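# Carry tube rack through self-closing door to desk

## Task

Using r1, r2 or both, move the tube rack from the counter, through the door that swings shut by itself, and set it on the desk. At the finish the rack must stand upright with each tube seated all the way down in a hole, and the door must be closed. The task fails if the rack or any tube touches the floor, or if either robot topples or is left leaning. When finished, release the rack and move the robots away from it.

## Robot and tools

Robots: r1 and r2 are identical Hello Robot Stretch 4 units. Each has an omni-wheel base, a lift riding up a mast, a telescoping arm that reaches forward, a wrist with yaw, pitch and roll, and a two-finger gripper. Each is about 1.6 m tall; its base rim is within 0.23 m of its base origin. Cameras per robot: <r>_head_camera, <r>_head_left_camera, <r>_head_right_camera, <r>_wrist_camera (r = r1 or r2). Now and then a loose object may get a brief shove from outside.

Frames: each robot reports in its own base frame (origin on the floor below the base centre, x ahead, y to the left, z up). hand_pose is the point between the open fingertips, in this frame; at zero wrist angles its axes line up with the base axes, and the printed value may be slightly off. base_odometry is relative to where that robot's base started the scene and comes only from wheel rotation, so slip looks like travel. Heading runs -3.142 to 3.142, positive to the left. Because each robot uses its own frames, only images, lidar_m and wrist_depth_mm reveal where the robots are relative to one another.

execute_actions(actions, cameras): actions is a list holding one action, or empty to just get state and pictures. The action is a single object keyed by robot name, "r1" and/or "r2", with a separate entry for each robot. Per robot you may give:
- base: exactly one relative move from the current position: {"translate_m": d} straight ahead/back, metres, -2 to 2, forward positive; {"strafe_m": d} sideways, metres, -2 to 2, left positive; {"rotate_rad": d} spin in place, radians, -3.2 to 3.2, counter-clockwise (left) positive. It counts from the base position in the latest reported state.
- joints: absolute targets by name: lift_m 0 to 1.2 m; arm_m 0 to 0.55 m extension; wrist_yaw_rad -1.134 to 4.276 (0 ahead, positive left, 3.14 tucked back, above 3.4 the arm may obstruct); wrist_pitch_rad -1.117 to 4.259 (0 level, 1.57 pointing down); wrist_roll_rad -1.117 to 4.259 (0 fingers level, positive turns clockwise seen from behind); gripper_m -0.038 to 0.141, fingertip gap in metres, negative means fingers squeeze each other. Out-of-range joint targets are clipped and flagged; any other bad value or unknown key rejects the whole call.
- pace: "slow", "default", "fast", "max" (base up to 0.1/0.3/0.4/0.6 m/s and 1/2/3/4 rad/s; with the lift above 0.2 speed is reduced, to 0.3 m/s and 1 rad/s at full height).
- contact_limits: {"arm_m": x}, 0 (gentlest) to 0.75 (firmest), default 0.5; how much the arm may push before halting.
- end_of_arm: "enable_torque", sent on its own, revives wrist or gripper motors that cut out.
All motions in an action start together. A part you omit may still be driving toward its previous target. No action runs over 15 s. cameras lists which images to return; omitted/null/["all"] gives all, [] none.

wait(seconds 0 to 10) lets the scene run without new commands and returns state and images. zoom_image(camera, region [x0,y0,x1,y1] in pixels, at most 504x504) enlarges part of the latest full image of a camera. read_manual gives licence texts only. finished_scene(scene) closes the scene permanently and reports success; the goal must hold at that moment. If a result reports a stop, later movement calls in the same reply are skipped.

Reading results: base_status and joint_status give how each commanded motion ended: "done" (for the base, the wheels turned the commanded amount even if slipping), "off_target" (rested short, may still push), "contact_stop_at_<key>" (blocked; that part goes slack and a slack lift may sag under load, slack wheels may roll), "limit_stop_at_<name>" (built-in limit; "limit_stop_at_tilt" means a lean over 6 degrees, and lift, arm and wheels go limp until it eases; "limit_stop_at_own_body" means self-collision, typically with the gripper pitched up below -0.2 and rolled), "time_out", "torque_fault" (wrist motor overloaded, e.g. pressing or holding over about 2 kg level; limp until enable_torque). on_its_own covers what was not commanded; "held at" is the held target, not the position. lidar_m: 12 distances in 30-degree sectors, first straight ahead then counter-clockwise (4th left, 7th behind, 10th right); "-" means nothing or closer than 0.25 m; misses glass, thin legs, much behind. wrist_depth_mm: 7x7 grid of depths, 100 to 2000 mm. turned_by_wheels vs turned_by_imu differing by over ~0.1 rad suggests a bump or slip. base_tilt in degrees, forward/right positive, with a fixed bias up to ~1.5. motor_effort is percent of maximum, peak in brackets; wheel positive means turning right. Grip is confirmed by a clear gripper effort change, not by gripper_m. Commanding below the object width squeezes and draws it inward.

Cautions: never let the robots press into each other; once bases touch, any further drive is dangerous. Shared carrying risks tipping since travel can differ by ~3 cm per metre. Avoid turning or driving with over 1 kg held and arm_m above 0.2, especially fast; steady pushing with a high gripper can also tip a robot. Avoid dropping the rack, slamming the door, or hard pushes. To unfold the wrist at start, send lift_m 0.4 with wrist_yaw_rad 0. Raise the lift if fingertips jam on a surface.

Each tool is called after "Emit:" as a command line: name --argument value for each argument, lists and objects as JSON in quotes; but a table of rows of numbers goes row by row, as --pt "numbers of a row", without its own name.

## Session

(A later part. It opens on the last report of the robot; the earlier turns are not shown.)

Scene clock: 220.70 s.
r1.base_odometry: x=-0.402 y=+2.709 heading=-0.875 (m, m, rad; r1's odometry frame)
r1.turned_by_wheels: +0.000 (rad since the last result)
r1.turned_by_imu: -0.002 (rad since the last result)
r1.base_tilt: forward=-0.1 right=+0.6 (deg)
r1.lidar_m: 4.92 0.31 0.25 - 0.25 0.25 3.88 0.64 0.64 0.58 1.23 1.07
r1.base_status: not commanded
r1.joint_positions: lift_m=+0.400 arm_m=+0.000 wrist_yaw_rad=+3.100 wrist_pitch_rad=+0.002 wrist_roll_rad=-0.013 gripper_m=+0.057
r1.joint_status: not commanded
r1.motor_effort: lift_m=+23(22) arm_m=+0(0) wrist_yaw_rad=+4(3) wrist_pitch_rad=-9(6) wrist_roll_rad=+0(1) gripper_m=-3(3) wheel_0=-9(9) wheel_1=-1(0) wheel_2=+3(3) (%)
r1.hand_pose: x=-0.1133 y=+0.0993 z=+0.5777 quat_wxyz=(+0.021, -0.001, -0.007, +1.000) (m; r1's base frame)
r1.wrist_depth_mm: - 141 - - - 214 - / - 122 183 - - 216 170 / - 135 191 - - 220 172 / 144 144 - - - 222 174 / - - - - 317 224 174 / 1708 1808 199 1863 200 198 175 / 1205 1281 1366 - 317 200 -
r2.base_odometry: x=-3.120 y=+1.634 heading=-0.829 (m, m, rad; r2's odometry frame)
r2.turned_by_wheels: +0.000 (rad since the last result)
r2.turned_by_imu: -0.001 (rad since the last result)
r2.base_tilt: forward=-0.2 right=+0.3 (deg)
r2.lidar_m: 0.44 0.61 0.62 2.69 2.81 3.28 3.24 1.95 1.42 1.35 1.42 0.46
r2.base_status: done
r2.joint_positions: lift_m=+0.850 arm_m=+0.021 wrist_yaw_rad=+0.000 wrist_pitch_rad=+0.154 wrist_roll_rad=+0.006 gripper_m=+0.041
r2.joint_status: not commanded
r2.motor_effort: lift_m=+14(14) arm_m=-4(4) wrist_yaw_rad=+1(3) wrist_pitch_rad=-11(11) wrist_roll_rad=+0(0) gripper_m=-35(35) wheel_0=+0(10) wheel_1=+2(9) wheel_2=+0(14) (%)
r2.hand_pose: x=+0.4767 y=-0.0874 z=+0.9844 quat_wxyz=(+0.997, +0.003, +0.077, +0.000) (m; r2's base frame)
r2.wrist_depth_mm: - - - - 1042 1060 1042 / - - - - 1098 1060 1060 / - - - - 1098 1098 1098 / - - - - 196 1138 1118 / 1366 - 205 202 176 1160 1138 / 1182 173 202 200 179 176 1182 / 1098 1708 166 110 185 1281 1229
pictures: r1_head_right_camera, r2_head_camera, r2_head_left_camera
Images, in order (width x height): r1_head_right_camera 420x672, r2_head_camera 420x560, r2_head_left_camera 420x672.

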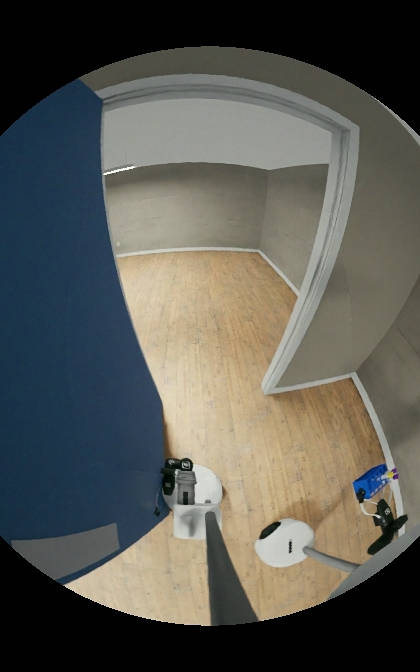

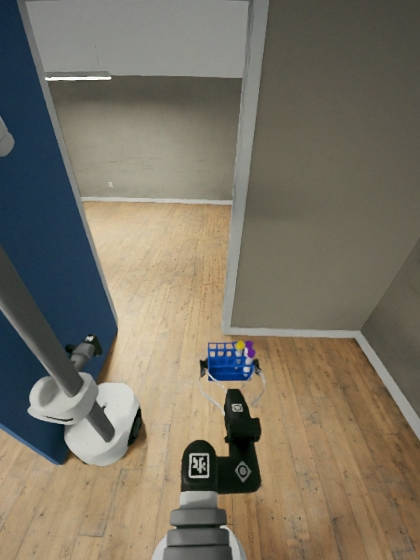

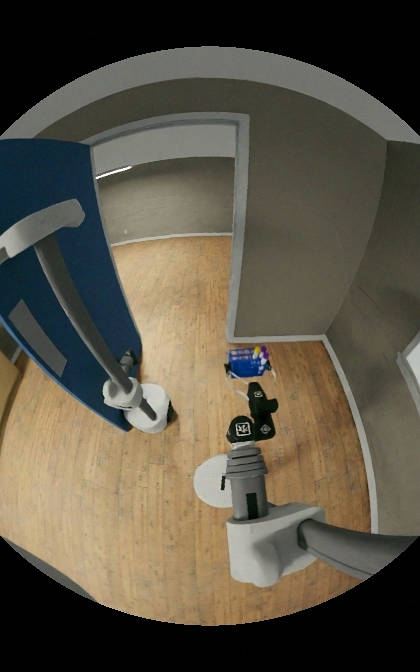

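Emit:
execute_actions --actions '[{"r2":{"base":{"strafe_m":0.06},"pace":"slow"}}]' --cameras '[]'

Emit:
execute_actions --actions '[{"r2":{"base":{"translate_m":0.5},"pace":"slow"}}]' --cameras '["r2_head_camera","r2_head_left_camera","r1_head_right_camera"]'

Scene clock: 225.60 s.
r1.base_odometry: x=-0.402 y=+2.709 heading=-0.875 (m, m, rad; r1's odometry frame)
r1.turned_by_wheels: +0.000 (rad since the last result)
r1.turned_by_imu: -0.002 (rad since the last result)
r1.base_tilt: forward=-0.1 right=+0.7 (deg)
r1.lidar_m: 4.93 0.29 0.25 - 0.25 0.25 3.86 0.57 0.55 0.52 1.21 1.07
r1.base_status: not commanded
r1.joint_positions: lift_m=+0.400 arm_m=+0.000 wrist_yaw_rad=+3.100 wrist_pitch_rad=+0.002 wrist_roll_rad=-0.013 gripper_m=+0.057
r1.joint_status: not commanded
r1.motor_effort: lift_m=+22(23) arm_m=+0(0) wrist_yaw_rad=+4(3) wrist_pitch_rad=-6(9) wrist_roll_rad=+0(0) gripper_m=-6(3) wheel_0=-9(9) wheel_1=-1(1) wheel_2=+3(3) (%)
r1.hand_pose: x=-0.1133 y=+0.0993 z=+0.5777 quat_wxyz=(+0.021, -0.001, -0.007, +1.000) (m; r1's base frame)
r1.wrist_depth_mm: - 141 - - - 213 - / - 122 183 - - 217 170 / - 135 191 - - 220 173 / 144 144 - - - 222 174 / - - - - 314 224 175 / 1756 1863 200 1756 201 199 175 / 820 1281 1366 - 320 200 -
r2.base_odometry: x=-3.076 y=+1.674 heading=-0.829 (m, m, rad; r2's odometry frame)
r2.turned_by_wheels: +0.000 (rad since the last result)
r2.turned_by_imu: +0.002 (rad since the last result)
r2.base_tilt: forward=-0.3 right=+0.3 (deg)
r2.lidar_m: 0.42 0.56 0.58 2.62 2.75 3.32 3.23 2.03 1.46 1.43 1.51 0.43
r2.base_status: done
r2.joint_positions: lift_m=+0.850 arm_m=+0.021 wrist_yaw_rad=+0.000 wrist_pitch_rad=+0.154 wrist_roll_rad=+0.006 gripper_m=+0.041
r2.joint_status: not commanded
r2.motor_effort: lift_m=+14(14) arm_m=-4(4) wrist_yaw_rad=-3(0) wrist_pitch_rad=-11(11) wrist_roll_rad=+1(0) gripper_m=-38(37) wheel_0=-4(7) wheel_1=+4(8) wheel_2=+0(0) (%)
r2.hand_pose: x=+0.4767 y=-0.0874 z=+0.9844 quat_wxyz=(+0.997, +0.003, +0.077, +0.000) (m; r2's base frame)
r2.wrist_depth_mm: - - - - 1078 1042 1042 / - - - - 1098 1078 1078 / 1281 - - - 1098 1098 1098 / 1229 - - - 198 1138 1118 / 1182 - 206 202 175 1160 1138 / 1160 173 202 202 179 176 1182 / 1025 1708 166 110 186 1229 1205
pictures: none
No camera images: the call's "cameras" was empty. Leave "cameras" out to get every camera's image.

Scene clock: 231.90 s.
r1.base_odometry: x=-0.402 y=+2.709 heading=-0.875 (m, m, rad; r1's odometry frame)
r1.turned_by_wheels: +0.000 (rad since the last result)
r1.turned_by_imu: -0.003 (rad since the last result)
r1.base_tilt: forward=-0.2 right=+0.6 (deg)
r1.lidar_m: 4.92 0.32 0.25 - 0.25 0.26 3.86 3.09 0.34 0.31 0.43 1.05
r1.base_status: not commanded
r1.joint_positions: lift_m=+0.400 arm_m=+0.000 wrist_yaw_rad=+3.100 wrist_pitch_rad=+0.002 wrist_roll_rad=-0.013 gripper_m=+0.057
r1.joint_status: not commanded
r1.motor_effort: lift_m=+23(23) arm_m=+0(0) wrist_yaw_rad=+4(4) wrist_pitch_rad=-7(8) wrist_roll_rad=+0(1) gripper_m=-5(5) wheel_0=-9(9) wheel_1=-1(1) wheel_2=+3(4) (%)
r1.hand_pose: x=-0.1133 y=+0.0993 z=+0.5777 quat_wxyz=(+0.021, -0.001, -0.007, +1.000) (m; r1's base frame)
r1.wrist_depth_mm: - 140 - - - 213 - / - 121 183 - - 217 170 / - 135 191 - - 220 173 / 144 144 - - - 223 175 / - - - - 315 223 176 / 1661 1863 200 1808 201 200 175 / 1182 1281 1397 - 320 200 -
r2.base_odometry: x=-2.738 y=+1.306 heading=-0.829 (m, m, rad; r2's odometry frame)
r2.turned_by_wheels: +0.000 (rad since the last result)
r2.turned_by_imu: +0.001 (rad since the last result)
r2.base_tilt: forward=-0.1 right=+0.3 (deg)
r2.lidar_m: 0.43 1.05 0.35 0.33 2.72 3.83 3.78 2.05 1.50 1.44 1.22 0.45
r2.base_status: done
r2.joint_positions: lift_m=+0.850 arm_m=+0.021 wrist_yaw_rad=+0.000 wrist_pitch_rad=+0.154 wrist_roll_rad=+0.006 gripper_m=+0.041
r2.joint_status: not commanded
r2.motor_effort: lift_m=+14(14) arm_m=-4(4) wrist_yaw_rad=-1(2) wrist_pitch_rad=-10(11) wrist_roll_rad=+0(0) gripper_m=-33(38) wheel_0=+3(6) wheel_1=+4(7) wheel_2=-1(8) (%)
r2.hand_pose: x=+0.4767 y=-0.0874 z=+0.9844 quat_wxyz=(+0.997, +0.003, +0.077, +0.000) (m; r2's base frame)
r2.wrist_depth_mm: - - - - 627 585 580 / - - - - 647 609 597 / - - - - 603 621 615 / - - - - 196 634 634 / - - 204 202 176 654 640 / - 172 202 200 178 176 661 / 1618 1708 166 110 186 691 668
pictures: r1_head_right_camera, r2_head_camera, r2_head_left_camera
Images, in order (width x height): r1_head_right_camera 420x672, r2_head_camera 420x560, r2_head_left_camera 420x672.

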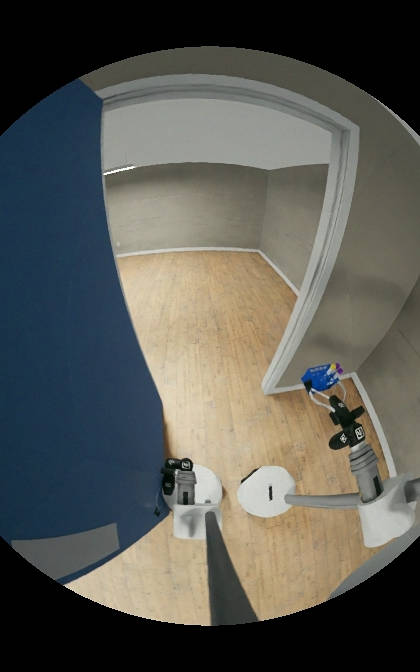

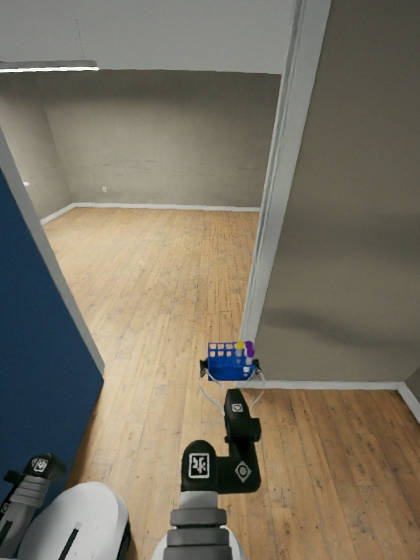

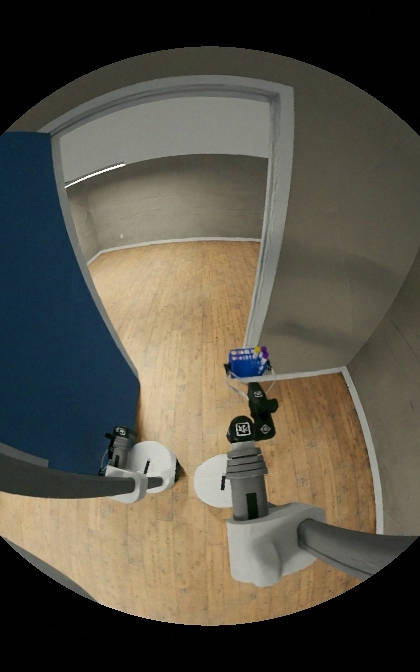

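Emit:
execute_actions --actions '[{"r2":{"joints":{"wrist_yaw_rad":0.45},"pace":"slow"}}]' --cameras '[]'

Emit:
execute_actions --actions '[{"r2":{"base":{"translate_m":0.25},"pace":"slow"}}]' --cameras '["r2_head_camera","r2_head_right_camera","r1_head_right_camera"]'

Scene clock: 236.10 s.
r1.base_odometry: x=-0.402 y=+2.709 heading=-0.875 (m, m, rad; r1's odometry frame)
r1.turned_by_wheels: +0.000 (rad since the last result)
r1.turned_by_imu: -0.002 (rad since the last result)
r1.base_tilt: forward=-0.2 right=+0.6 (deg)
r1.lidar_m: 4.92 0.31 0.25 - 0.25 0.25 3.86 3.10 0.34 0.32 0.45 0.50
r1.base_status: not commanded
r1.joint_positions: lift_m=+0.400 arm_m=+0.000 wrist_yaw_rad=+3.100 wrist_pitch_rad=+0.002 wrist_roll_rad=-0.013 gripper_m=+0.057
r1.joint_status: not commanded
r1.motor_effort: lift_m=+22(23) arm_m=+0(0) wrist_yaw_rad=+3(6) wrist_pitch_rad=-9(8) wrist_roll_rad=-1(0) gripper_m=-3(3) wheel_0=-9(9) wheel_1=-1(1) wheel_2=+3(4) (%)
r1.hand_pose: x=-0.1133 y=+0.0993 z=+0.5777 quat_wxyz=(+0.021, -0.001, -0.007, +1.000) (m; r1's base frame)
r1.wrist_depth_mm: - 140 - - - 213 - / - 121 183 - - 216 170 / - 135 191 - - 220 173 / 144 144 - - - 222 174 / - - - - 317 223 175 / 1708 1808 200 1863 200 200 175 / 1182 1255 1397 - 319 200 -
r2.base_odometry: x=-2.738 y=+1.306 heading=-0.829 (m, m, rad; r2's odometry frame)
r2.turned_by_wheels: +0.000 (rad since the last result)
r2.turned_by_imu: +0.002 (rad since the last result)
r2.base_tilt: forward=-0.1 right=+0.4 (deg)
r2.lidar_m: 0.44 1.02 0.33 0.33 2.75 3.82 3.79 2.04 1.50 1.44 1.24 0.89
r2.base_status: not commanded
r2.joint_positions: lift_m=+0.850 arm_m=+0.021 wrist_yaw_rad=+0.449 wrist_pitch_rad=+0.154 wrist_roll_rad=+0.006 gripper_m=+0.041
r2.joint_status: all done
r2.motor_effort: lift_m=+14(14) arm_m=-4(4) wrist_yaw_rad=+0(3) wrist_pitch_rad=-11(11) wrist_roll_rad=+0(0) gripper_m=-34(34) wheel_0=+3(3) wheel_1=+4(4) wheel_2=-1(1) (%)
r2.hand_pose: x=+0.4863 y=+0.0451 z=+0.9844 quat_wxyz=(+0.972, -0.014, +0.075, +0.222) (m; r2's base frame)
r2.wrist_depth_mm: 732 931 - - - - - / 741 946 - - - - - / 732 946 - - - - - / 759 976 - - 199 - - / 750 878 206 202 176 - - / 750 173 202 201 179 176 - / 699 891 166 110 185 1756 1708
pictures: none
No camera images: the call's "cameras" was empty. Leave "cameras" out to get every camera's image.

Scene clock: 239.87 s.
r1.base_odometry: x=-0.402 y=+2.709 heading=-0.875 (m, m, rad; r1's odometry frame)
r1.turned_by_wheels: +0.000 (rad since the last result)
r1.turned_by_imu: -0.002 (rad since the last result)
r1.base_tilt: forward=-0.2 right=+0.6 (deg)
r1.lidar_m: 4.91 0.32 0.25 - 0.25 0.26 3.86 3.08 2.10 0.34 0.33 0.63
r1.base_status: not commanded
r1.joint_positions: lift_m=+0.400 arm_m=+0.000 wrist_yaw_rad=+3.100 wrist_pitch_rad=+0.002 wrist_roll_rad=-0.013 gripper_m=+0.057
r1.joint_status: not commanded
r1.motor_effort: lift_m=+22(22) arm_m=+0(0) wrist_yaw_rad=+4(4) wrist_pitch_rad=-7(7) wrist_roll_rad=-1(0) gripper_m=-3(6) wheel_0=-9(9) wheel_1=-1(1) wheel_2=+3(4) (%)
r1.hand_pose: x=-0.1133 y=+0.0993 z=+0.5777 quat_wxyz=(+0.021, -0.001, -0.007, +1.000) (m; r1's base frame)
r1.wrist_depth_mm: - 141 - - - 213 - / - 122 182 - - 216 170 / - 135 191 - - 220 172 / 144 144 - - - 223 175 / - - - - 315 224 174 / 1708 1863 200 1808 200 199 176 / 1182 1255 1366 - 320 199 -
r2.base_odometry: x=-2.569 y=+1.122 heading=-0.828 (m, m, rad; r2's odometry frame)
r2.turned_by_wheels: +0.000 (rad since the last result)
r2.turned_by_imu: +0.001 (rad since the last result)
r2.base_tilt: forward=-0.2 right=+0.2 (deg)
r2.lidar_m: 0.44 1.10 0.74 0.32 0.32 4.08 4.06 2.05 1.49 1.46 0.88 0.65
r2.base_status: done
r2.joint_positions: lift_m=+0.850 arm_m=+0.021 wrist_yaw_rad=+0.449 wrist_pitch_rad=+0.154 wrist_roll_rad=+0.006 gripper_m=+0.041
r2.joint_status: not commanded
r2.motor_effort: lift_m=+14(14) arm_m=-4(4) wrist_yaw_rad=-1(1) wrist_pitch_rad=-11(11) wrist_roll_rad=+0(0) gripper_m=-34(37) wheel_0=+3(8) wheel_1=+3(6) wheel_2=-2(9) (%)
r2.hand_pose: x=+0.4863 y=+0.0451 z=+0.9844 quat_wxyz=(+0.972, -0.014, +0.075, +0.222) (m; r2's base frame)
r2.wrist_depth_mm: 768 - - - - - - / 768 - - - - - - / 778 - - - - - - / 778 - - - 198 - - / 788 - 204 202 176 - - / 778 173 202 202 179 176 - / 707 1756 165 110 186 1756 1661
pictures: r1_head_right_camera, r2_head_camera, r2_head_right_camera
Images, in order (width x height): r1_head_right_camera 420x672, r2_head_camera 420x560, r2_head_right_camera 420x672.

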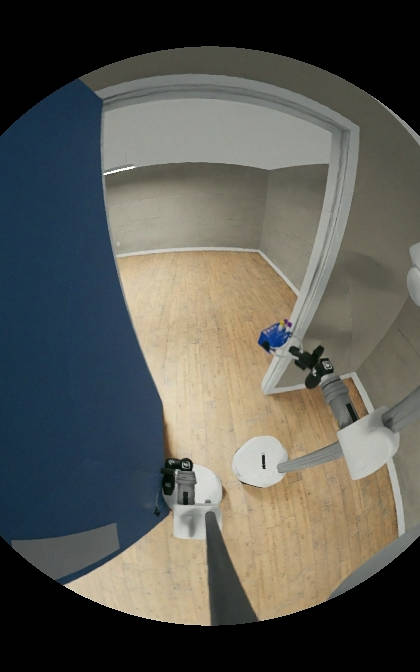

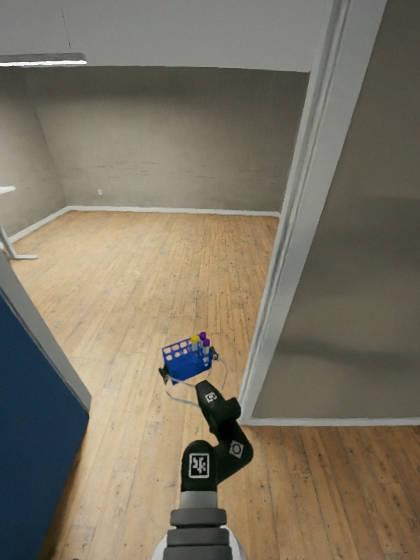

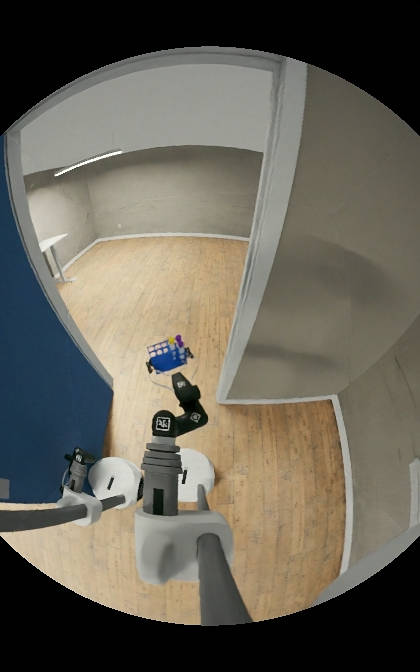

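Emit:
execute_actions --actions '[{"r2":{"base":{"translate_m":0.2},"pace":"slow"}}]' --cameras '["r2_head_camera","r2_head_right_camera","r1_head_right_camera"]'

Scene clock: 244.47 s.
r1.base_odometry: x=-0.402 y=+2.709 heading=-0.875 (m, m, rad; r1's odometry frame)
r1.turned_by_wheels: +0.000 (rad since the last result)
r1.turned_by_imu: -0.002 (rad since the last result)
r1.base_tilt: forward=-0.1 right=+0.7 (deg)
r1.lidar_m: 4.94 0.31 0.25 - 0.25 0.25 3.88 3.08 2.12 1.97 0.40 0.42
r1.base_status: not commanded
r1.joint_positions: lift_m=+0.400 arm_m=+0.000 wrist_yaw_rad=+3.100 wrist_pitch_rad=+0.002 wrist_roll_rad=-0.013 gripper_m=+0.057
r1.joint_status: not commanded
r1.motor_effort: lift_m=+22(23) arm_m=+0(0) wrist_yaw_rad=+4(3) wrist_pitch_rad=-8(9) wrist_roll_rad=+0(1) gripper_m=-3(4) wheel_0=-9(9) wheel_1=-1(1) wheel_2=+3(3) (%)
r1.hand_pose: x=-0.1133 y=+0.0993 z=+0.5777 quat_wxyz=(+0.021, -0.001, -0.007, +1.000) (m; r1's base frame)
r1.wrist_depth_mm: - 141 - - - 213 - / - 122 183 - - 217 170 / - 135 191 - - 220 173 / 144 144 - - - 222 174 / - - - - 314 223 175 / 1708 1808 200 1808 200 200 175 / 1205 1281 1366 - 319 200 -
r2.base_odometry: x=-2.434 y=+0.974 heading=-0.828 (m, m, rad; r2's odometry frame)
r2.turned_by_wheels: +0.000 (rad since the last result)
r2.turned_by_imu: +0.001 (rad since the last result)
r2.base_tilt: forward=-0.3 right=+0.3 (deg)
r2.lidar_m: 0.45 3.39 0.73 0.51 0.40 0.48 - 2.07 1.50 1.47 0.62 0.48
r2.base_status: done
r2.joint_positions: lift_m=+0.850 arm_m=+0.021 wrist_yaw_rad=+0.450 wrist_pitch_rad=+0.154 wrist_roll_rad=+0.006 gripper_m=+0.041
r2.joint_status: not commanded
r2.motor_effort: lift_m=+14(14) arm_m=-4(4) wrist_yaw_rad=+1(0) wrist_pitch_rad=-11(11) wrist_roll_rad=+0(0) gripper_m=-37(35) wheel_0=+4(5) wheel_1=+6(6) wheel_2=-3(7) (%)
r2.hand_pose: x=+0.4863 y=+0.0451 z=+0.9844 quat_wxyz=(+0.972, -0.014, +0.075, +0.222) (m; r2's base frame)
r2.wrist_depth_mm: - - - - - - - / - - - - - - - / - - - - - - - / - - - - 198 - - / - - 204 202 176 - - / - 173 202 201 179 176 - / 1618 1661 166 110 186 1808 1708
pictures: r1_head_right_camera, r2_head_camera, r2_head_right_camera
Images, in order (width x height): r1_head_right_camera 420x672, r2_head_camera 420x560, r2_head_right_camera 420x672.

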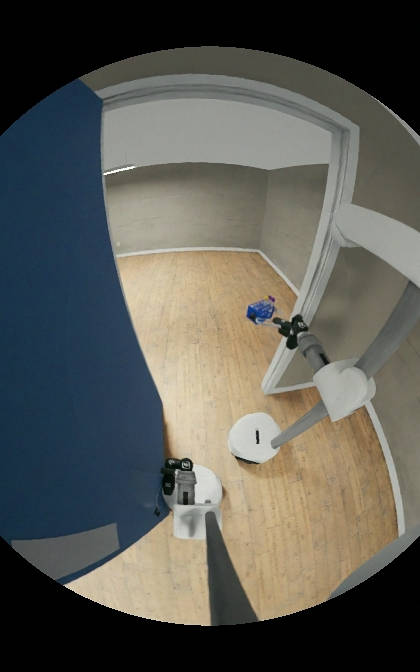

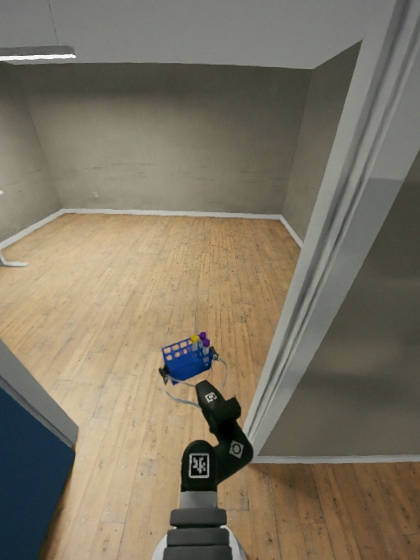

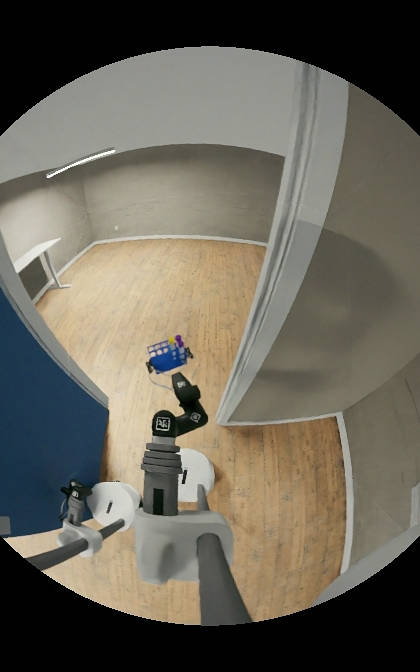

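Emit:
execute_actions --actions '[{"r2":{"base":{"strafe_m":0.08},"pace":"slow"}}]' --cameras '[]'

Emit:
execute_actions --actions '[{"r2":{"base":{"translate_m":0.15},"pace":"slow"}}]' --cameras '["r2_head_camera","r2_head_right_camera","r1_head_right_camera"]'

Scene clock: 247.93 s.
r1.base_odometry: x=-0.402 y=+2.709 heading=-0.875 (m, m, rad; r1's odometry frame)
r1.turned_by_wheels: +0.000 (rad since the last result)
r1.turned_by_imu: -0.001 (rad since the last result)
r1.base_tilt: forward=-0.1 right=+0.7 (deg)
r1.lidar_m: 4.92 0.30 0.25 - 0.25 0.25 3.87 3.11 2.11 1.97 0.35 0.34
r1.base_status: not commanded
r1.joint_positions: lift_m=+0.400 arm_m=+0.000 wrist_yaw_rad=+3.100 wrist_pitch_rad=+0.002 wrist_roll_rad=-0.013 gripper_m=+0.057
r1.joint_status: not commanded
r1.motor_effort: lift_m=+22(22) arm_m=+0(0) wrist_yaw_rad=+4(3) wrist_pitch_rad=-8(9) wrist_roll_rad=+0(0) gripper_m=-5(1) wheel_0=-9(9) wheel_1=-1(0) wheel_2=+3(3) (%)
r1.hand_pose: x=-0.1133 y=+0.0993 z=+0.5777 quat_wxyz=(+0.021, -0.001, -0.007, +1.000) (m; r1's base frame)
r1.wrist_depth_mm: - 141 - - - 213 - / - 122 183 - - 216 170 / - 135 191 - - 220 173 / 143 145 - - - 223 174 / - - - - 315 223 175 / 1661 1808 200 1863 200 200 175 / 1182 1255 1366 - 320 199 -
r2.base_odometry: x=-2.375 y=+1.028 heading=-0.828 (m, m, rad; r2's odometry frame)
r2.turned_by_wheels: +0.000 (rad since the last result)
r2.turned_by_imu: +0.001 (rad since the last result)
r2.base_tilt: forward=-0.2 right=+0.4 (deg)
r2.lidar_m: 0.45 3.34 0.65 0.62 0.35 0.36 - 2.16 1.59 1.56 0.61 0.52
r2.base_status: done
r2.joint_positions: lift_m=+0.850 arm_m=+0.021 wrist_yaw_rad=+0.450 wrist_pitch_rad=+0.154 wrist_roll_rad=+0.006 gripper_m=+0.041
r2.joint_status: not commanded
r2.motor_effort: lift_m=+14(14) arm_m=-4(4) wrist_yaw_rad=+0(1) wrist_pitch_rad=-11(10) wrist_roll_rad=+1(0) gripper_m=-36(29) wheel_0=-3(9) wheel_1=+2(7) wheel_2=+0(1) (%)
r2.hand_pose: x=+0.4863 y=+0.0452 z=+0.9844 quat_wxyz=(+0.972, -0.014, +0.075, +0.222) (m; r2's base frame)
r2.wrist_depth_mm: - - - - - - - / - - - - - - - / - - - - 197 - - / - - - - 198 - - / - - 205 202 175 - - / - 172 202 201 179 176 - / 1661 1708 166 110 185 1708 1708
pictures: none
No camera images: the call's "cameras" was empty. Leave "cameras" out to get every camera's image.

Scene clock: 250.73 s.
r1.base_odometry: x=-0.402 y=+2.709 heading=-0.875 (m, m, rad; r1's odometry frame)
r1.turned_by_wheels: +0.000 (rad since the last result)
r1.turned_by_imu: -0.001 (rad since the last result)
r1.base_tilt: forward=-0.2 right=+0.6 (deg)
r1.lidar_m: 0.92 0.31 0.25 - 0.25 0.25 3.85 3.08 2.12 1.96 0.48 0.43
r1.base_status: not commanded
r1.joint_positions: lift_m=+0.400 arm_m=+0.000 wrist_yaw_rad=+3.100 wrist_pitch_rad=+0.002 wrist_roll_rad=-0.013 gripper_m=+0.057
r1.joint_status: not commanded
r1.motor_effort: lift_m=+22(23) arm_m=+0(0) wrist_yaw_rad=+4(4) wrist_pitch_rad=-9(9) wrist_roll_rad=+0(1) gripper_m=-3(0) wheel_0=-9(9) wheel_1=-1(1) wheel_2=+4(4) (%)
r1.hand_pose: x=-0.1133 y=+0.0993 z=+0.5777 quat_wxyz=(+0.021, -0.001, -0.007, +1.000) (m; r1's base frame)
r1.wrist_depth_mm: - 141 - - - 213 - / - 122 183 - - 216 171 / - 135 191 - - 220 173 / 144 145 - - - 223 174 / - - - - 317 224 175 / 1661 1863 199 1863 200 200 175 / 1182 1281 1366 - 319 198 -
r2.base_odometry: x=-2.274 y=+0.918 heading=-0.828 (m, m, rad; r2's odometry frame)
r2.turned_by_wheels: +0.000 (rad since the last result)
r2.turned_by_imu: +0.001 (rad since the last result)
r2.base_tilt: forward=-0.2 right=+0.4 (deg)
r2.lidar_m: 0.45 3.34 0.68 0.63 0.46 0.44 - 2.18 1.60 1.04 0.40 0.44
r2.base_status: done
r2.joint_positions: lift_m=+0.850 arm_m=+0.021 wrist_yaw_rad=+0.450 wrist_pitch_rad=+0.154 wrist_roll_rad=+0.006 gripper_m=+0.041
r2.joint_status: not commanded
r2.motor_effort: lift_m=+14(14) arm_m=-4(4) wrist_yaw_rad=+0(0) wrist_pitch_rad=-11(11) wrist_roll_rad=+0(0) gripper_m=-35(32) wheel_0=+2(4) wheel_1=+4(7) wheel_2=-1(7) (%)
r2.hand_pose: x=+0.4863 y=+0.0452 z=+0.9844 quat_wxyz=(+0.972, -0.014, +0.075, +0.222) (m; r2's base frame)
r2.wrist_depth_mm: - - - - - - - / - - - - - - - / - - - - - - - / - - - - 198 - - / - - 206 202 176 - - / - 173 203 202 178 176 - / 1576 1708 166 110 186 1756 1661
pictures: r1_head_right_camera, r2_head_camera, r2_head_right_camera
Images, in order (width x height): r1_head_right_camera 420x672, r2_head_camera 420x560, r2_head_right_camera 420x672.

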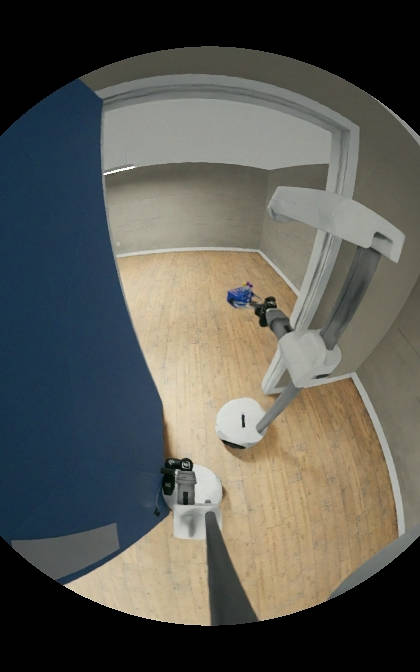

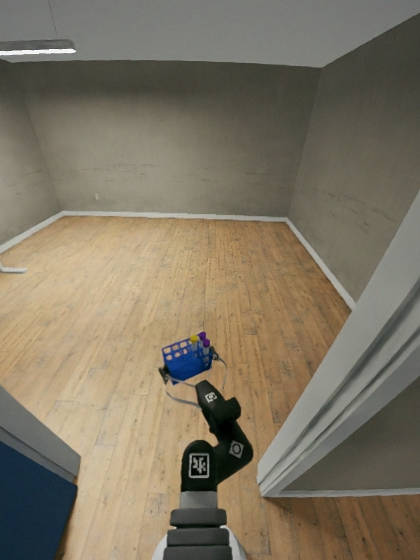

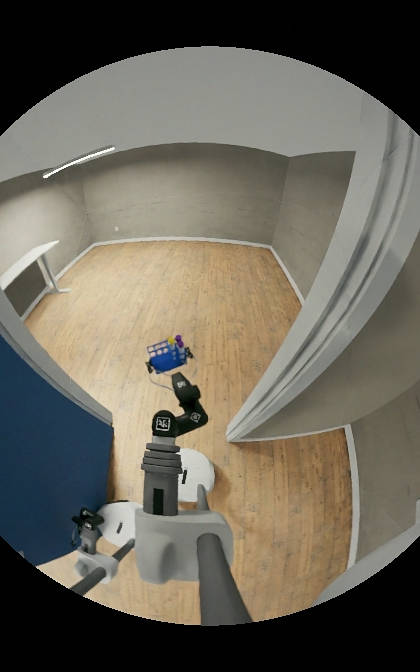

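Emit:
execute_actions --actions '[{"r2":{"base":{"strafe_m":0.06},"pace":"slow"}}]' --cameras '[]'

Emit:
execute_actions --actions '[{"r2":{"base":{"translate_m":0.25},"pace":"slow"}}]' --cameras '["r2_head_left_camera","r2_head_right_camera","r1_head_right_camera"]'

Scene clock: 253.83 s.
r1.base_odometry: x=-0.402 y=+2.709 heading=-0.875 (m, m, rad; r1's odometry frame)
r1.turned_by_wheels: +0.000 (rad since the last result)
r1.turned_by_imu: -0.001 (rad since the last result)
r1.base_tilt: forward=-0.2 right=+0.7 (deg)
r1.lidar_m: 0.51 0.33 0.25 - 0.25 0.25 3.87 3.06 2.13 1.96 0.47 0.38
r1.base_status: not commanded
r1.joint_positions: lift_m=+0.400 arm_m=+0.000 wrist_yaw_rad=+3.100 wrist_pitch_rad=+0.002 wrist_roll_rad=-0.013 gripper_m=+0.057
r1.joint_status: not commanded
r1.motor_effort: lift_m=+22(22) arm_m=+0(0) wrist_yaw_rad=+4(5) wrist_pitch_rad=-8(8) wrist_roll_rad=+0(1) gripper_m=-2(3) wheel_0=-9(9) wheel_1=-1(1) wheel_2=+3(4) (%)
r1.hand_pose: x=-0.1133 y=+0.0993 z=+0.5777 quat_wxyz=(+0.021, -0.001, -0.007, +1.000) (m; r1's base frame)
r1.wrist_depth_mm: - 141 - - - 213 - / - 121 182 - - 216 171 / - 135 192 - - 220 173 / 143 144 - - - 221 175 / - - - - 315 223 175 / 1661 1863 200 1808 200 200 175 / 1205 1255 1366 - 319 199 -
r2.base_odometry: x=-2.230 y=+0.959 heading=-0.828 (m, m, rad; r2's odometry frame)
r2.turned_by_wheels: +0.000 (rad since the last result)
r2.turned_by_imu: +0.001 (rad since the last result)
r2.base_tilt: forward=-0.2 right=+0.3 (deg)
r2.lidar_m: 0.45 3.29 0.58 0.55 0.45 0.41 - 2.26 1.69 1.03 0.46 0.53
r2.base_status: done
r2.joint_positions: lift_m=+0.850 arm_m=+0.021 wrist_yaw_rad=+0.450 wrist_pitch_rad=+0.154 wrist_roll_rad=+0.006 gripper_m=+0.041
r2.joint_status: not commanded
r2.motor_effort: lift_m=+14(14) arm_m=-4(4) wrist_yaw_rad=+1(2) wrist_pitch_rad=-11(10) wrist_roll_rad=+0(0) gripper_m=-37(36) wheel_0=-3(5) wheel_1=+5(7) wheel_2=+0(0) (%)
r2.hand_pose: x=+0.4863 y=+0.0452 z=+0.9844 quat_wxyz=(+0.972, -0.014, +0.075, +0.222) (m; r2's base frame)
r2.wrist_depth_mm: - - - - - - - / - - - - - - - / - - - - - - - / - - - - 198 - - / - - 205 202 175 - - / - 173 202 201 179 176 - / 1661 1756 166 110 185 1756 1708
pictures: none
No camera images: the call's "cameras" was empty. Leave "cameras" out to get every camera's image.

Scene clock: 257.60 s.
r1.base_odometry: x=-0.402 y=+2.709 heading=-0.875 (m, m, rad; r1's odometry frame)
r1.turned_by_wheels: +0.000 (rad since the last result)
r1.turned_by_imu: -0.002 (rad since the last result)
r1.base_tilt: forward=-0.2 right=+0.7 (deg)
r1.lidar_m: 0.63 0.33 0.25 - 0.25 0.25 3.84 3.10 2.10 1.97 1.24 0.60
r1.base_status: not commanded
r1.joint_positions: lift_m=+0.400 arm_m=+0.000 wrist_yaw_rad=+3.100 wrist_pitch_rad=+0.002 wrist_roll_rad=-0.013 gripper_m=+0.057
r1.joint_status: not commanded
r1.motor_effort: lift_m=+22(22) arm_m=+0(0) wrist_yaw_rad=+2(4) wrist_pitch_rad=-10(9) wrist_roll_rad=+1(0) gripper_m=-6(3) wheel_0=-9(9) wheel_1=-1(1) wheel_2=+3(3) (%)
r1.hand_pose: x=-0.1133 y=+0.0993 z=+0.5777 quat_wxyz=(+0.021, -0.001, -0.007, +1.000) (m; r1's base frame)
r1.wrist_depth_mm: - 140 - - - 213 - / - 121 183 - - 216 170 / - 135 191 - - 220 173 / 143 144 - - - 222 174 / - - - - 317 224 175 / 1708 1921 200 1808 200 200 175 / 1182 1308 1366 - 322 198 -
r2.base_odometry: x=-2.061 y=+0.775 heading=-0.827 (m, m, rad; r2's odometry frame)
r2.turned_by_wheels: +0.000 (rad since the last result)
r2.turned_by_imu: +0.001 (rad since the last result)
r2.base_tilt: forward=-0.2 right=+0.5 (deg)
r2.lidar_m: 0.42 4.24 0.65 0.55 0.59 0.61 0.73 2.27 1.70 0.36 0.37 2.44
r2.base_status: done
r2.joint_positions: lift_m=+0.850 arm_m=+0.021 wrist_yaw_rad=+0.450 wrist_pitch_rad=+0.154 wrist_roll_rad=+0.006 gripper_m=+0.041
r2.joint_status: not commanded
r2.motor_effort: lift_m=+14(14) arm_m=-4(4) wrist_yaw_rad=-2(2) wrist_pitch_rad=-11(10) wrist_roll_rad=+1(1) gripper_m=-40(32) wheel_0=+4(8) wheel_1=+4(6) wheel_2=-3(10) (%)
r2.hand_pose: x=+0.4863 y=+0.0452 z=+0.9844 quat_wxyz=(+0.972, -0.014, +0.075, +0.222) (m; r2's base frame)
r2.wrist_depth_mm: - - - - - - - / - - - - - - - / - - - - - - - / - - - - 198 - - / - - 205 202 176 - - / - 173 202 201 178 176 - / 1708 1756 166 110 185 1808 1708
pictures: r1_head_right_camera, r2_head_left_camera, r2_head_right_camera
Images, in order (width x height): r1_head_right_camera 420x672, r2_head_left_camera 420x672, r2_head_right_camera 420x672.

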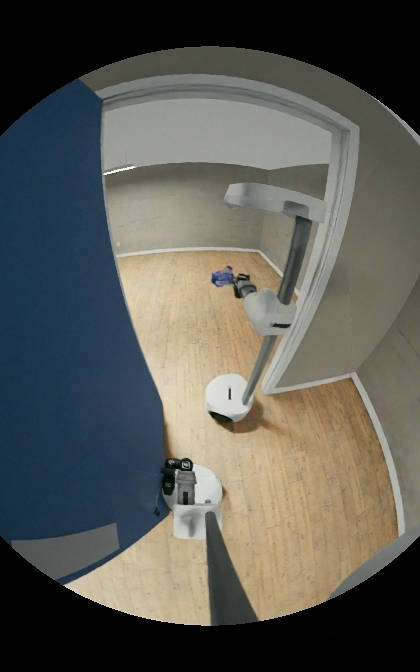

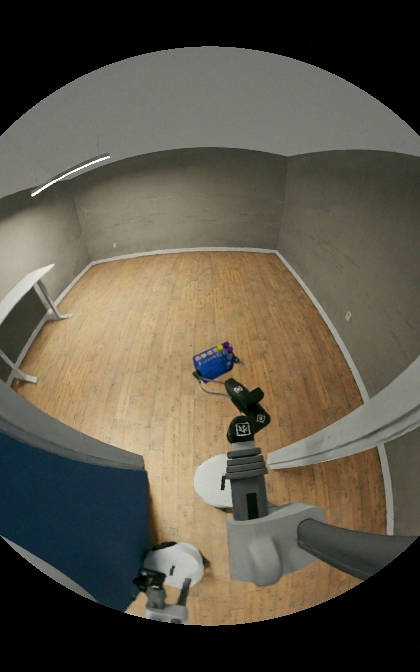

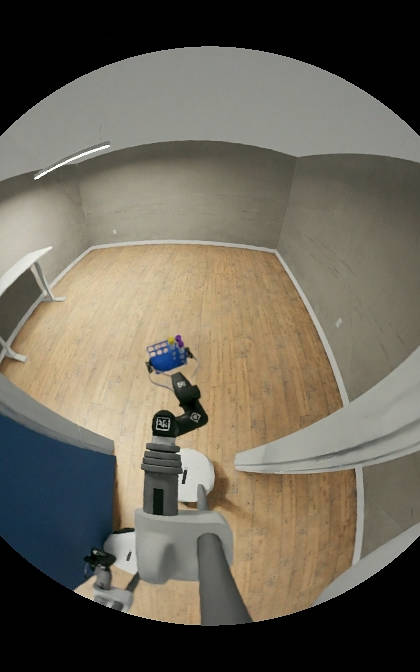

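Emit:
execute_actions --actions '[{"r2":{"base":{"strafe_m":0.05},"pace":"slow"}}]' --cameras '[]'

Emit:
execute_actions --actions '[{"r2":{"base":{"translate_m":1.3},"joints":{"wrist_yaw_rad":0}}}]' --cameras '["r2_head_left_camera","r2_head_camera"]'

Scene clock: 260.47 s.
r1.base_odometry: x=-0.402 y=+2.709 heading=-0.875 (m, m, rad; r1's odometry frame)
r1.turned_by_wheels: +0.000 (rad since the last result)
r1.turned_by_imu: -0.001 (rad since the last result)
r1.base_tilt: forward=-0.1 right=+0.7 (deg)
r1.lidar_m: 0.58 0.33 0.25 - 0.25 0.25 3.88 3.06 2.13 1.98 1.23 0.58
r1.base_status: not commanded
r1.joint_positions: lift_m=+0.400 arm_m=+0.000 wrist_yaw_rad=+3.100 wrist_pitch_rad=+0.002 wrist_roll_rad=-0.013 gripper_m=+0.057
r1.joint_status: not commanded
r1.motor_effort: lift_m=+22(22) arm_m=+0(0) wrist_yaw_rad=+3(4) wrist_pitch_rad=-8(9) wrist_roll_rad=+0(1) gripper_m=-4(6) wheel_0=-9(9) wheel_1=-1(1) wheel_2=+3(3) (%)
r1.hand_pose: x=-0.1133 y=+0.0993 z=+0.5777 quat_wxyz=(+0.021, -0.001, -0.007, +1.000) (m; r1's base frame)
r1.wrist_depth_mm: - 141 - - - 213 - / - 122 182 - - 216 170 / - 135 191 - - 220 173 / 144 144 - - - 222 175 / - - - - 314 224 175 / 1708 1921 200 1756 200 200 175 / 1205 1308 1366 - 322 200 -
r2.base_odometry: x=-2.024 y=+0.808 heading=-0.827 (m, m, rad; r2's odometry frame)
r2.turned_by_wheels: +0.000 (rad since the last result)
r2.turned_by_imu: +0.001 (rad since the last result)
r2.base_tilt: forward=+0.0 right=+0.2 (deg)
r2.lidar_m: 0.44 3.09 0.60 0.52 0.55 0.59 0.63 2.31 1.76 0.41 0.42 2.49
r2.base_status: done
r2.joint_positions: lift_m=+0.850 arm_m=+0.021 wrist_yaw_rad=+0.450 wrist_pitch_rad=+0.154 wrist_roll_rad=+0.006 gripper_m=+0.041
r2.joint_status: not commanded
r2.motor_effort: lift_m=+14(14) arm_m=-4(4) wrist_yaw_rad=-1(1) wrist_pitch_rad=-11(11) wrist_roll_rad=+0(0) gripper_m=-40(33) wheel_0=-3(6) wheel_1=+5(9) wheel_2=+0(2) (%)
r2.hand_pose: x=+0.4863 y=+0.0452 z=+0.9844 quat_wxyz=(+0.972, -0.014, +0.075, +0.222) (m; r2's base frame)
r2.wrist_depth_mm: - - - - - - - / - - - - - - - / - - - - - - - / - - - - 197 - - / - - 205 201 176 - - / - 173 202 201 179 175 - / 1618 1618 166 110 186 1756 1661
pictures: none
No camera images: the call's "cameras" was empty. Leave "cameras" out to get every camera's image.

Scene clock: 266.27 s.
r1.base_odometry: x=-0.402 y=+2.709 heading=-0.875 (m, m, rad; r1's odometry frame)
r1.turned_by_wheels: +0.000 (rad since the last result)
r1.turned_by_imu: -0.002 (rad since the last result)
r1.base_tilt: forward=-0.2 right=+0.7 (deg)
r1.lidar_m: 1.84 0.30 0.25 - 0.25 0.25 3.87 3.12 2.11 1.96 1.24 1.07
r1.base_status: not commanded
r1.joint_positions: lift_m=+0.400 arm_m=+0.000 wrist_yaw_rad=+3.100 wrist_pitch_rad=+0.002 wrist_roll_rad=-0.013 gripper_m=+0.057
r1.joint_status: not commanded
r1.motor_effort: lift_m=+22(22) arm_m=+0(0) wrist_yaw_rad=+1(3) wrist_pitch_rad=-8(8) wrist_roll_rad=+1(0) gripper_m=-4(3) wheel_0=-9(9) wheel_1=-1(1) wheel_2=+4(3) (%)
r1.hand_pose: x=-0.1133 y=+0.0993 z=+0.5777 quat_wxyz=(+0.021, -0.001, -0.007, +1.000) (m; r1's base frame)
r1.wrist_depth_mm: - 140 - - - 213 - / - 121 183 - - 217 170 / - 135 191 - - 221 173 / 144 144 - - - 222 175 / - - - - 315 224 175 / 1708 1808 200 1808 201 200 175 / 1205 1308 1336 - 320 199 -
r2.base_odometry: x=-1.144 y=-0.148 heading=-0.827 (m, m, rad; r2's odometry frame)
r2.turned_by_wheels: +0.000 (rad since the last result)
r2.turned_by_imu: -0.002 (rad since the last result)
r2.base_tilt: forward=-0.3 right=+0.4 (deg)
r2.lidar_m: 0.41 3.01 2.28 2.19 1.53 1.22 1.84 1.20 1.67 1.72 1.81 0.45
r2.base_status: done
r2.joint_positions: lift_m=+0.850 arm_m=+0.021 wrist_yaw_rad=+0.000 wrist_pitch_rad=+0.154 wrist_roll_rad=+0.006 gripper_m=+0.041
r2.joint_status: all done
r2.motor_effort: lift_m=+15(15) arm_m=-4(4) wrist_yaw_rad=-1(7) wrist_pitch_rad=-10(11) wrist_roll_rad=+0(0) gripper_m=-33(34) wheel_0=+1(10) wheel_1=+4(7) wheel_2=+1(10) (%)
r2.hand_pose: x=+0.4767 y=-0.0874 z=+0.9843 quat_wxyz=(+0.997, +0.003, +0.077, +0.000) (m; r2's base frame)
r2.wrist_depth_mm: - - - - - - - / - - - - - - - / - - - - - - - / - - - - 198 - - / - - 205 203 175 - - / - 172 202 202 179 176 - / 1661 1708 166 110 186 1708 1756
pictures: r2_head_camera, r2_head_left_camera
Images, in order (width x height): r2_head_camera 420x560, r2_head_left_camera 420x672.

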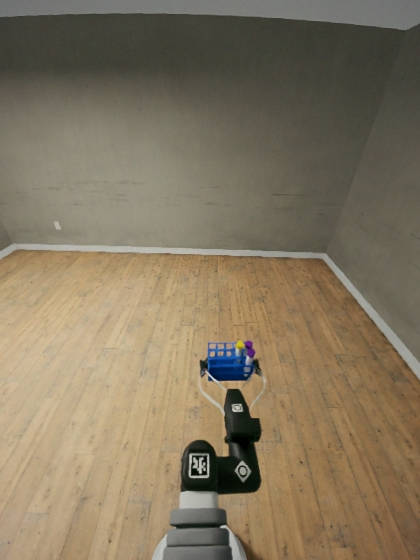

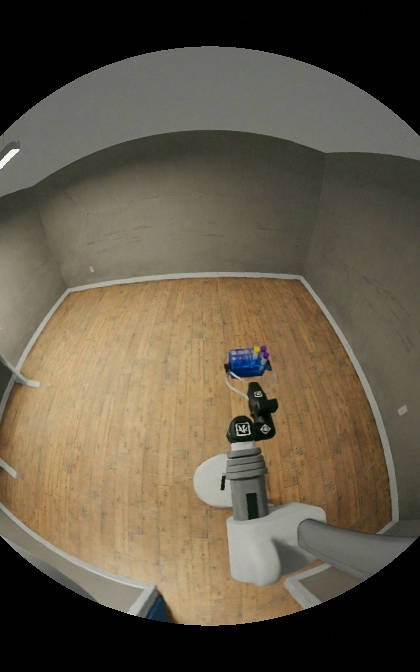

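Emit:
execute_actions --actions '[{"r2":{"base":{"rotate_rad":1.57},"pace":"slow"},"r1":{"base":{"strafe_m":-0.15},"pace":"slow"}}]' --cameras '["r2_head_left_camera","r2_head_camera","r1_head_left_camera"]'

Scene clock: 270.93 s.
r1.base_odometry: x=-0.517 y=+2.613 heading=-0.875 (m, m, rad; r1's odometry frame)
r1.turned_by_wheels: +0.000 (rad since the last result)
r1.turned_by_imu: -0.002 (rad since the last result)
r1.base_tilt: forward=-0.1 right=+0.6 (deg)
r1.lidar_m: 1.84 0.41 0.25 0.25 - 0.25 3.86 2.88 1.95 1.82 1.24 0.97
r1.base_status: done
r1.joint_positions: lift_m=+0.400 arm_m=+0.000 wrist_yaw_rad=+3.100 wrist_pitch_rad=+0.002 wrist_roll_rad=-0.013 gripper_m=+0.057
r1.joint_status: not commanded
r1.motor_effort: lift_m=+23(22) arm_m=+0(0) wrist_yaw_rad=+3(5) wrist_pitch_rad=-10(8) wrist_roll_rad=+0(2) gripper_m=-2(4) wheel_0=-4(6) wheel_1=+0(5) wheel_2=+1(5) (%)
r1.hand_pose: x=-0.1133 y=+0.0993 z=+0.5777 quat_wxyz=(+0.021, -0.001, -0.007, +1.000) (m; r1's base frame)
r1.wrist_depth_mm: - 141 - - - 203 - / - 121 182 - - 207 170 / - 135 191 - - 210 173 / 144 145 - - - 212 174 / - - - - 274 213 176 / 1661 1808 200 1863 200 195 176 / 1182 1281 1366 - 277 195 -
r2.base_odometry: x=-1.143 y=-0.148 heading=+0.743 (m, m, rad; r2's odometry frame)
r2.turned_by_wheels: +1.569 (rad since the last result)
r2.turned_by_imu: +1.609 (rad since the last result)
r2.base_tilt: forward=-0.2 right=+0.3 (deg)
r2.lidar_m: 0.39 1.50 1.25 1.80 1.20 1.63 1.70 1.83 2.57 2.90 3.04 0.45
r2.base_status: done
r2.joint_positions: lift_m=+0.850 arm_m=+0.021 wrist_yaw_rad=+0.000 wrist_pitch_rad=+0.154 wrist_roll_rad=+0.006 gripper_m=+0.041
r2.joint_status: not commanded
r2.motor_effort: lift_m=+15(15) arm_m=-4(4) wrist_yaw_rad=-1(0) wrist_pitch_rad=-10(11) wrist_roll_rad=+0(0) gripper_m=-33(34) wheel_0=-3(9) wheel_1=-3(7) wheel_2=-2(5) (%)
r2.hand_pose: x=+0.4767 y=-0.0874 z=+0.9843 quat_wxyz=(+0.997, +0.003, +0.077, +0.000) (m; r2's base frame)
r2.wrist_depth_mm: 1661 - - - - - - / 1618 - - - - - - / 1661 - - - - - - / 1661 - - - 197 - - / 1661 - 205 203 176 - - / 1576 172 203 202 179 176 - / 1464 1708 166 110 186 1708 1708
pictures: r1_head_left_camera, r2_head_camera, r2_head_left_camera
Images, in order (width x height): r1_head_left_camera 420x672, r2_head_camera 420x560, r2_head_left_camera 420x672.

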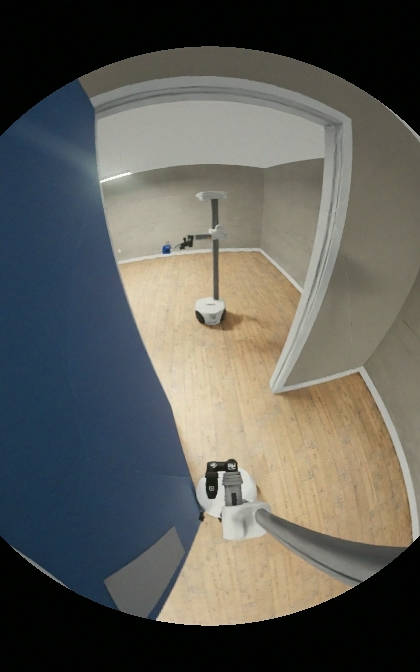

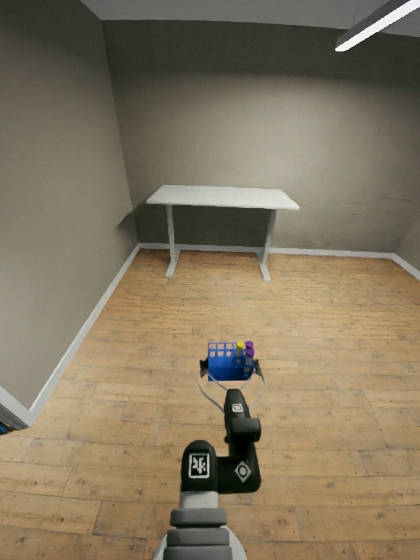

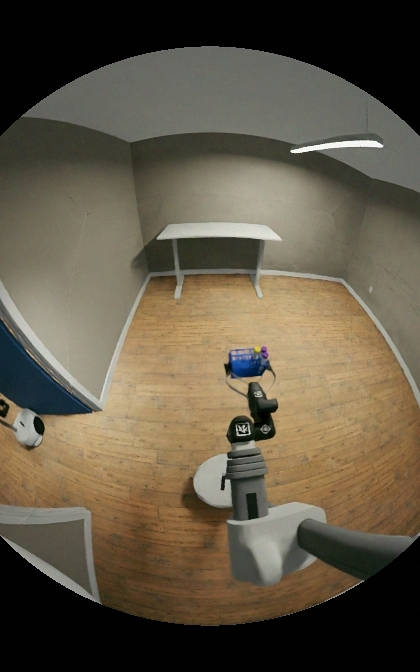

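Emit:
execute_actions --actions '[{"r2":{"base":{"translate_m":1.0},"joints":{"lift_m":1.0}},"r1":{"base":{"translate_m":0.35},"pace":"slow"}}]' --cameras '["r2_wrist_camera","r2_head_camera","r1_head_left_camera"]'

Scene clock: 277.47 s.
r1.base_odometry: x=-0.293 y=+2.344 heading=-0.874 (m, m, rad; r1's odometry frame)
r1.turned_by_wheels: +0.001 (rad since the last result)
r1.turned_by_imu: -0.003 (rad since the last result)
r1.base_tilt: forward=-0.2 right=+0.6 (deg)
r1.lidar_m: 4.58 0.67 0.25 0.25 - 0.25 0.32 2.82 1.93 1.81 0.71 0.72
r1.base_status: done
r1.joint_positions: lift_m=+0.400 arm_m=+0.000 wrist_yaw_rad=+3.100 wrist_pitch_rad=+0.002 wrist_roll_rad=-0.013 gripper_m=+0.057
r1.joint_status: not commanded
r1.motor_effort: lift_m=+22(22) arm_m=+0(0) wrist_yaw_rad=+4(3) wrist_pitch_rad=-7(7) wrist_roll_rad=+1(0) gripper_m=-7(3) wheel_0=-5(6) wheel_1=+11(11) wheel_2=+2(5) (%)
r1.hand_pose: x=-0.1133 y=+0.0993 z=+0.5777 quat_wxyz=(+0.021, -0.001, -0.007, +1.000) (m; r1's base frame)
r1.wrist_depth_mm: - 140 - 389 268 204 - / - 121 183 397 272 205 176 / - 135 191 402 276 208 178 / 144 144 - 407 278 209 177 / - - - 392 256 211 178 / 1708 1921 200 370 200 197 181 / 1182 1281 1366 - 260 197 -
r2.base_odometry: x=-0.407 y=+0.529 heading=+0.743 (m, m, rad; r2's odometry frame)
r2.turned_by_wheels: +0.000 (rad since the last result)
r2.turned_by_imu: -0.001 (rad since the last result)
r2.base_tilt: forward=-0.2 right=+0.3 (deg)
r2.lidar_m: 0.43 1.27 1.11 1.06 1.13 1.81 2.74 2.88 3.02 2.93 2.75 0.43
r2.base_status: done
r2.joint_positions: lift_m=+1.000 arm_m=+0.021 wrist_yaw_rad=+0.000 wrist_pitch_rad=+0.154 wrist_roll_rad=+0.006 gripper_m=+0.041
r2.joint_status: all done
r2.motor_effort: lift_m=+22(23) arm_m=-3(4) wrist_yaw_rad=-1(2) wrist_pitch_rad=-11(11) wrist_roll_rad=+0(0) gripper_m=-32(31) wheel_0=+3(7) wheel_1=+3(8) wheel_2=+1(11) (%)
r2.hand_pose: x=+0.4767 y=-0.0874 z=+1.1337 quat_wxyz=(+0.997, +0.003, +0.077, +0.000) (m; r2's base frame)
r2.wrist_depth_mm: 1661 1618 1661 1618 1661 1618 1576 / 1618 1708 1756 1708 1661 1618 1618 / 1618 1756 1756 1708 1661 1756 1756 / 1618 1808 1537 1281 197 1464 1756 / 1576 1060 204 202 175 1308 1756 / 1537 173 202 202 179 176 1863 / 1397 1921 166 110 186 1863 1921
pictures: r1_head_left_camera, r2_head_camera, r2_wrist_camera
Images, in order (width x height): r1_head_left_camera 420x672, r2_head_camera 420x560, r2_wrist_camera 616x392.

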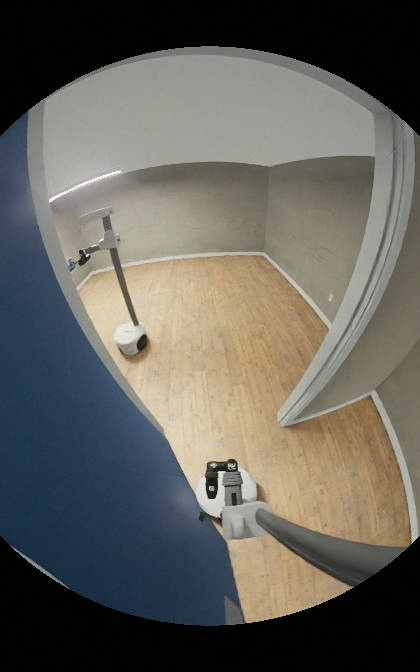

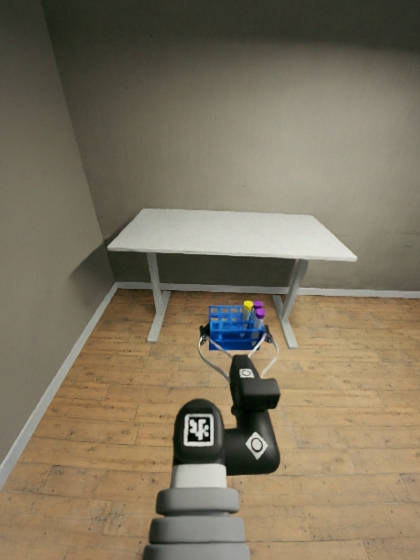

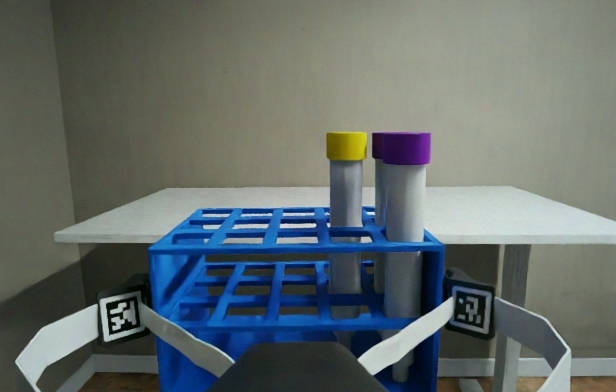

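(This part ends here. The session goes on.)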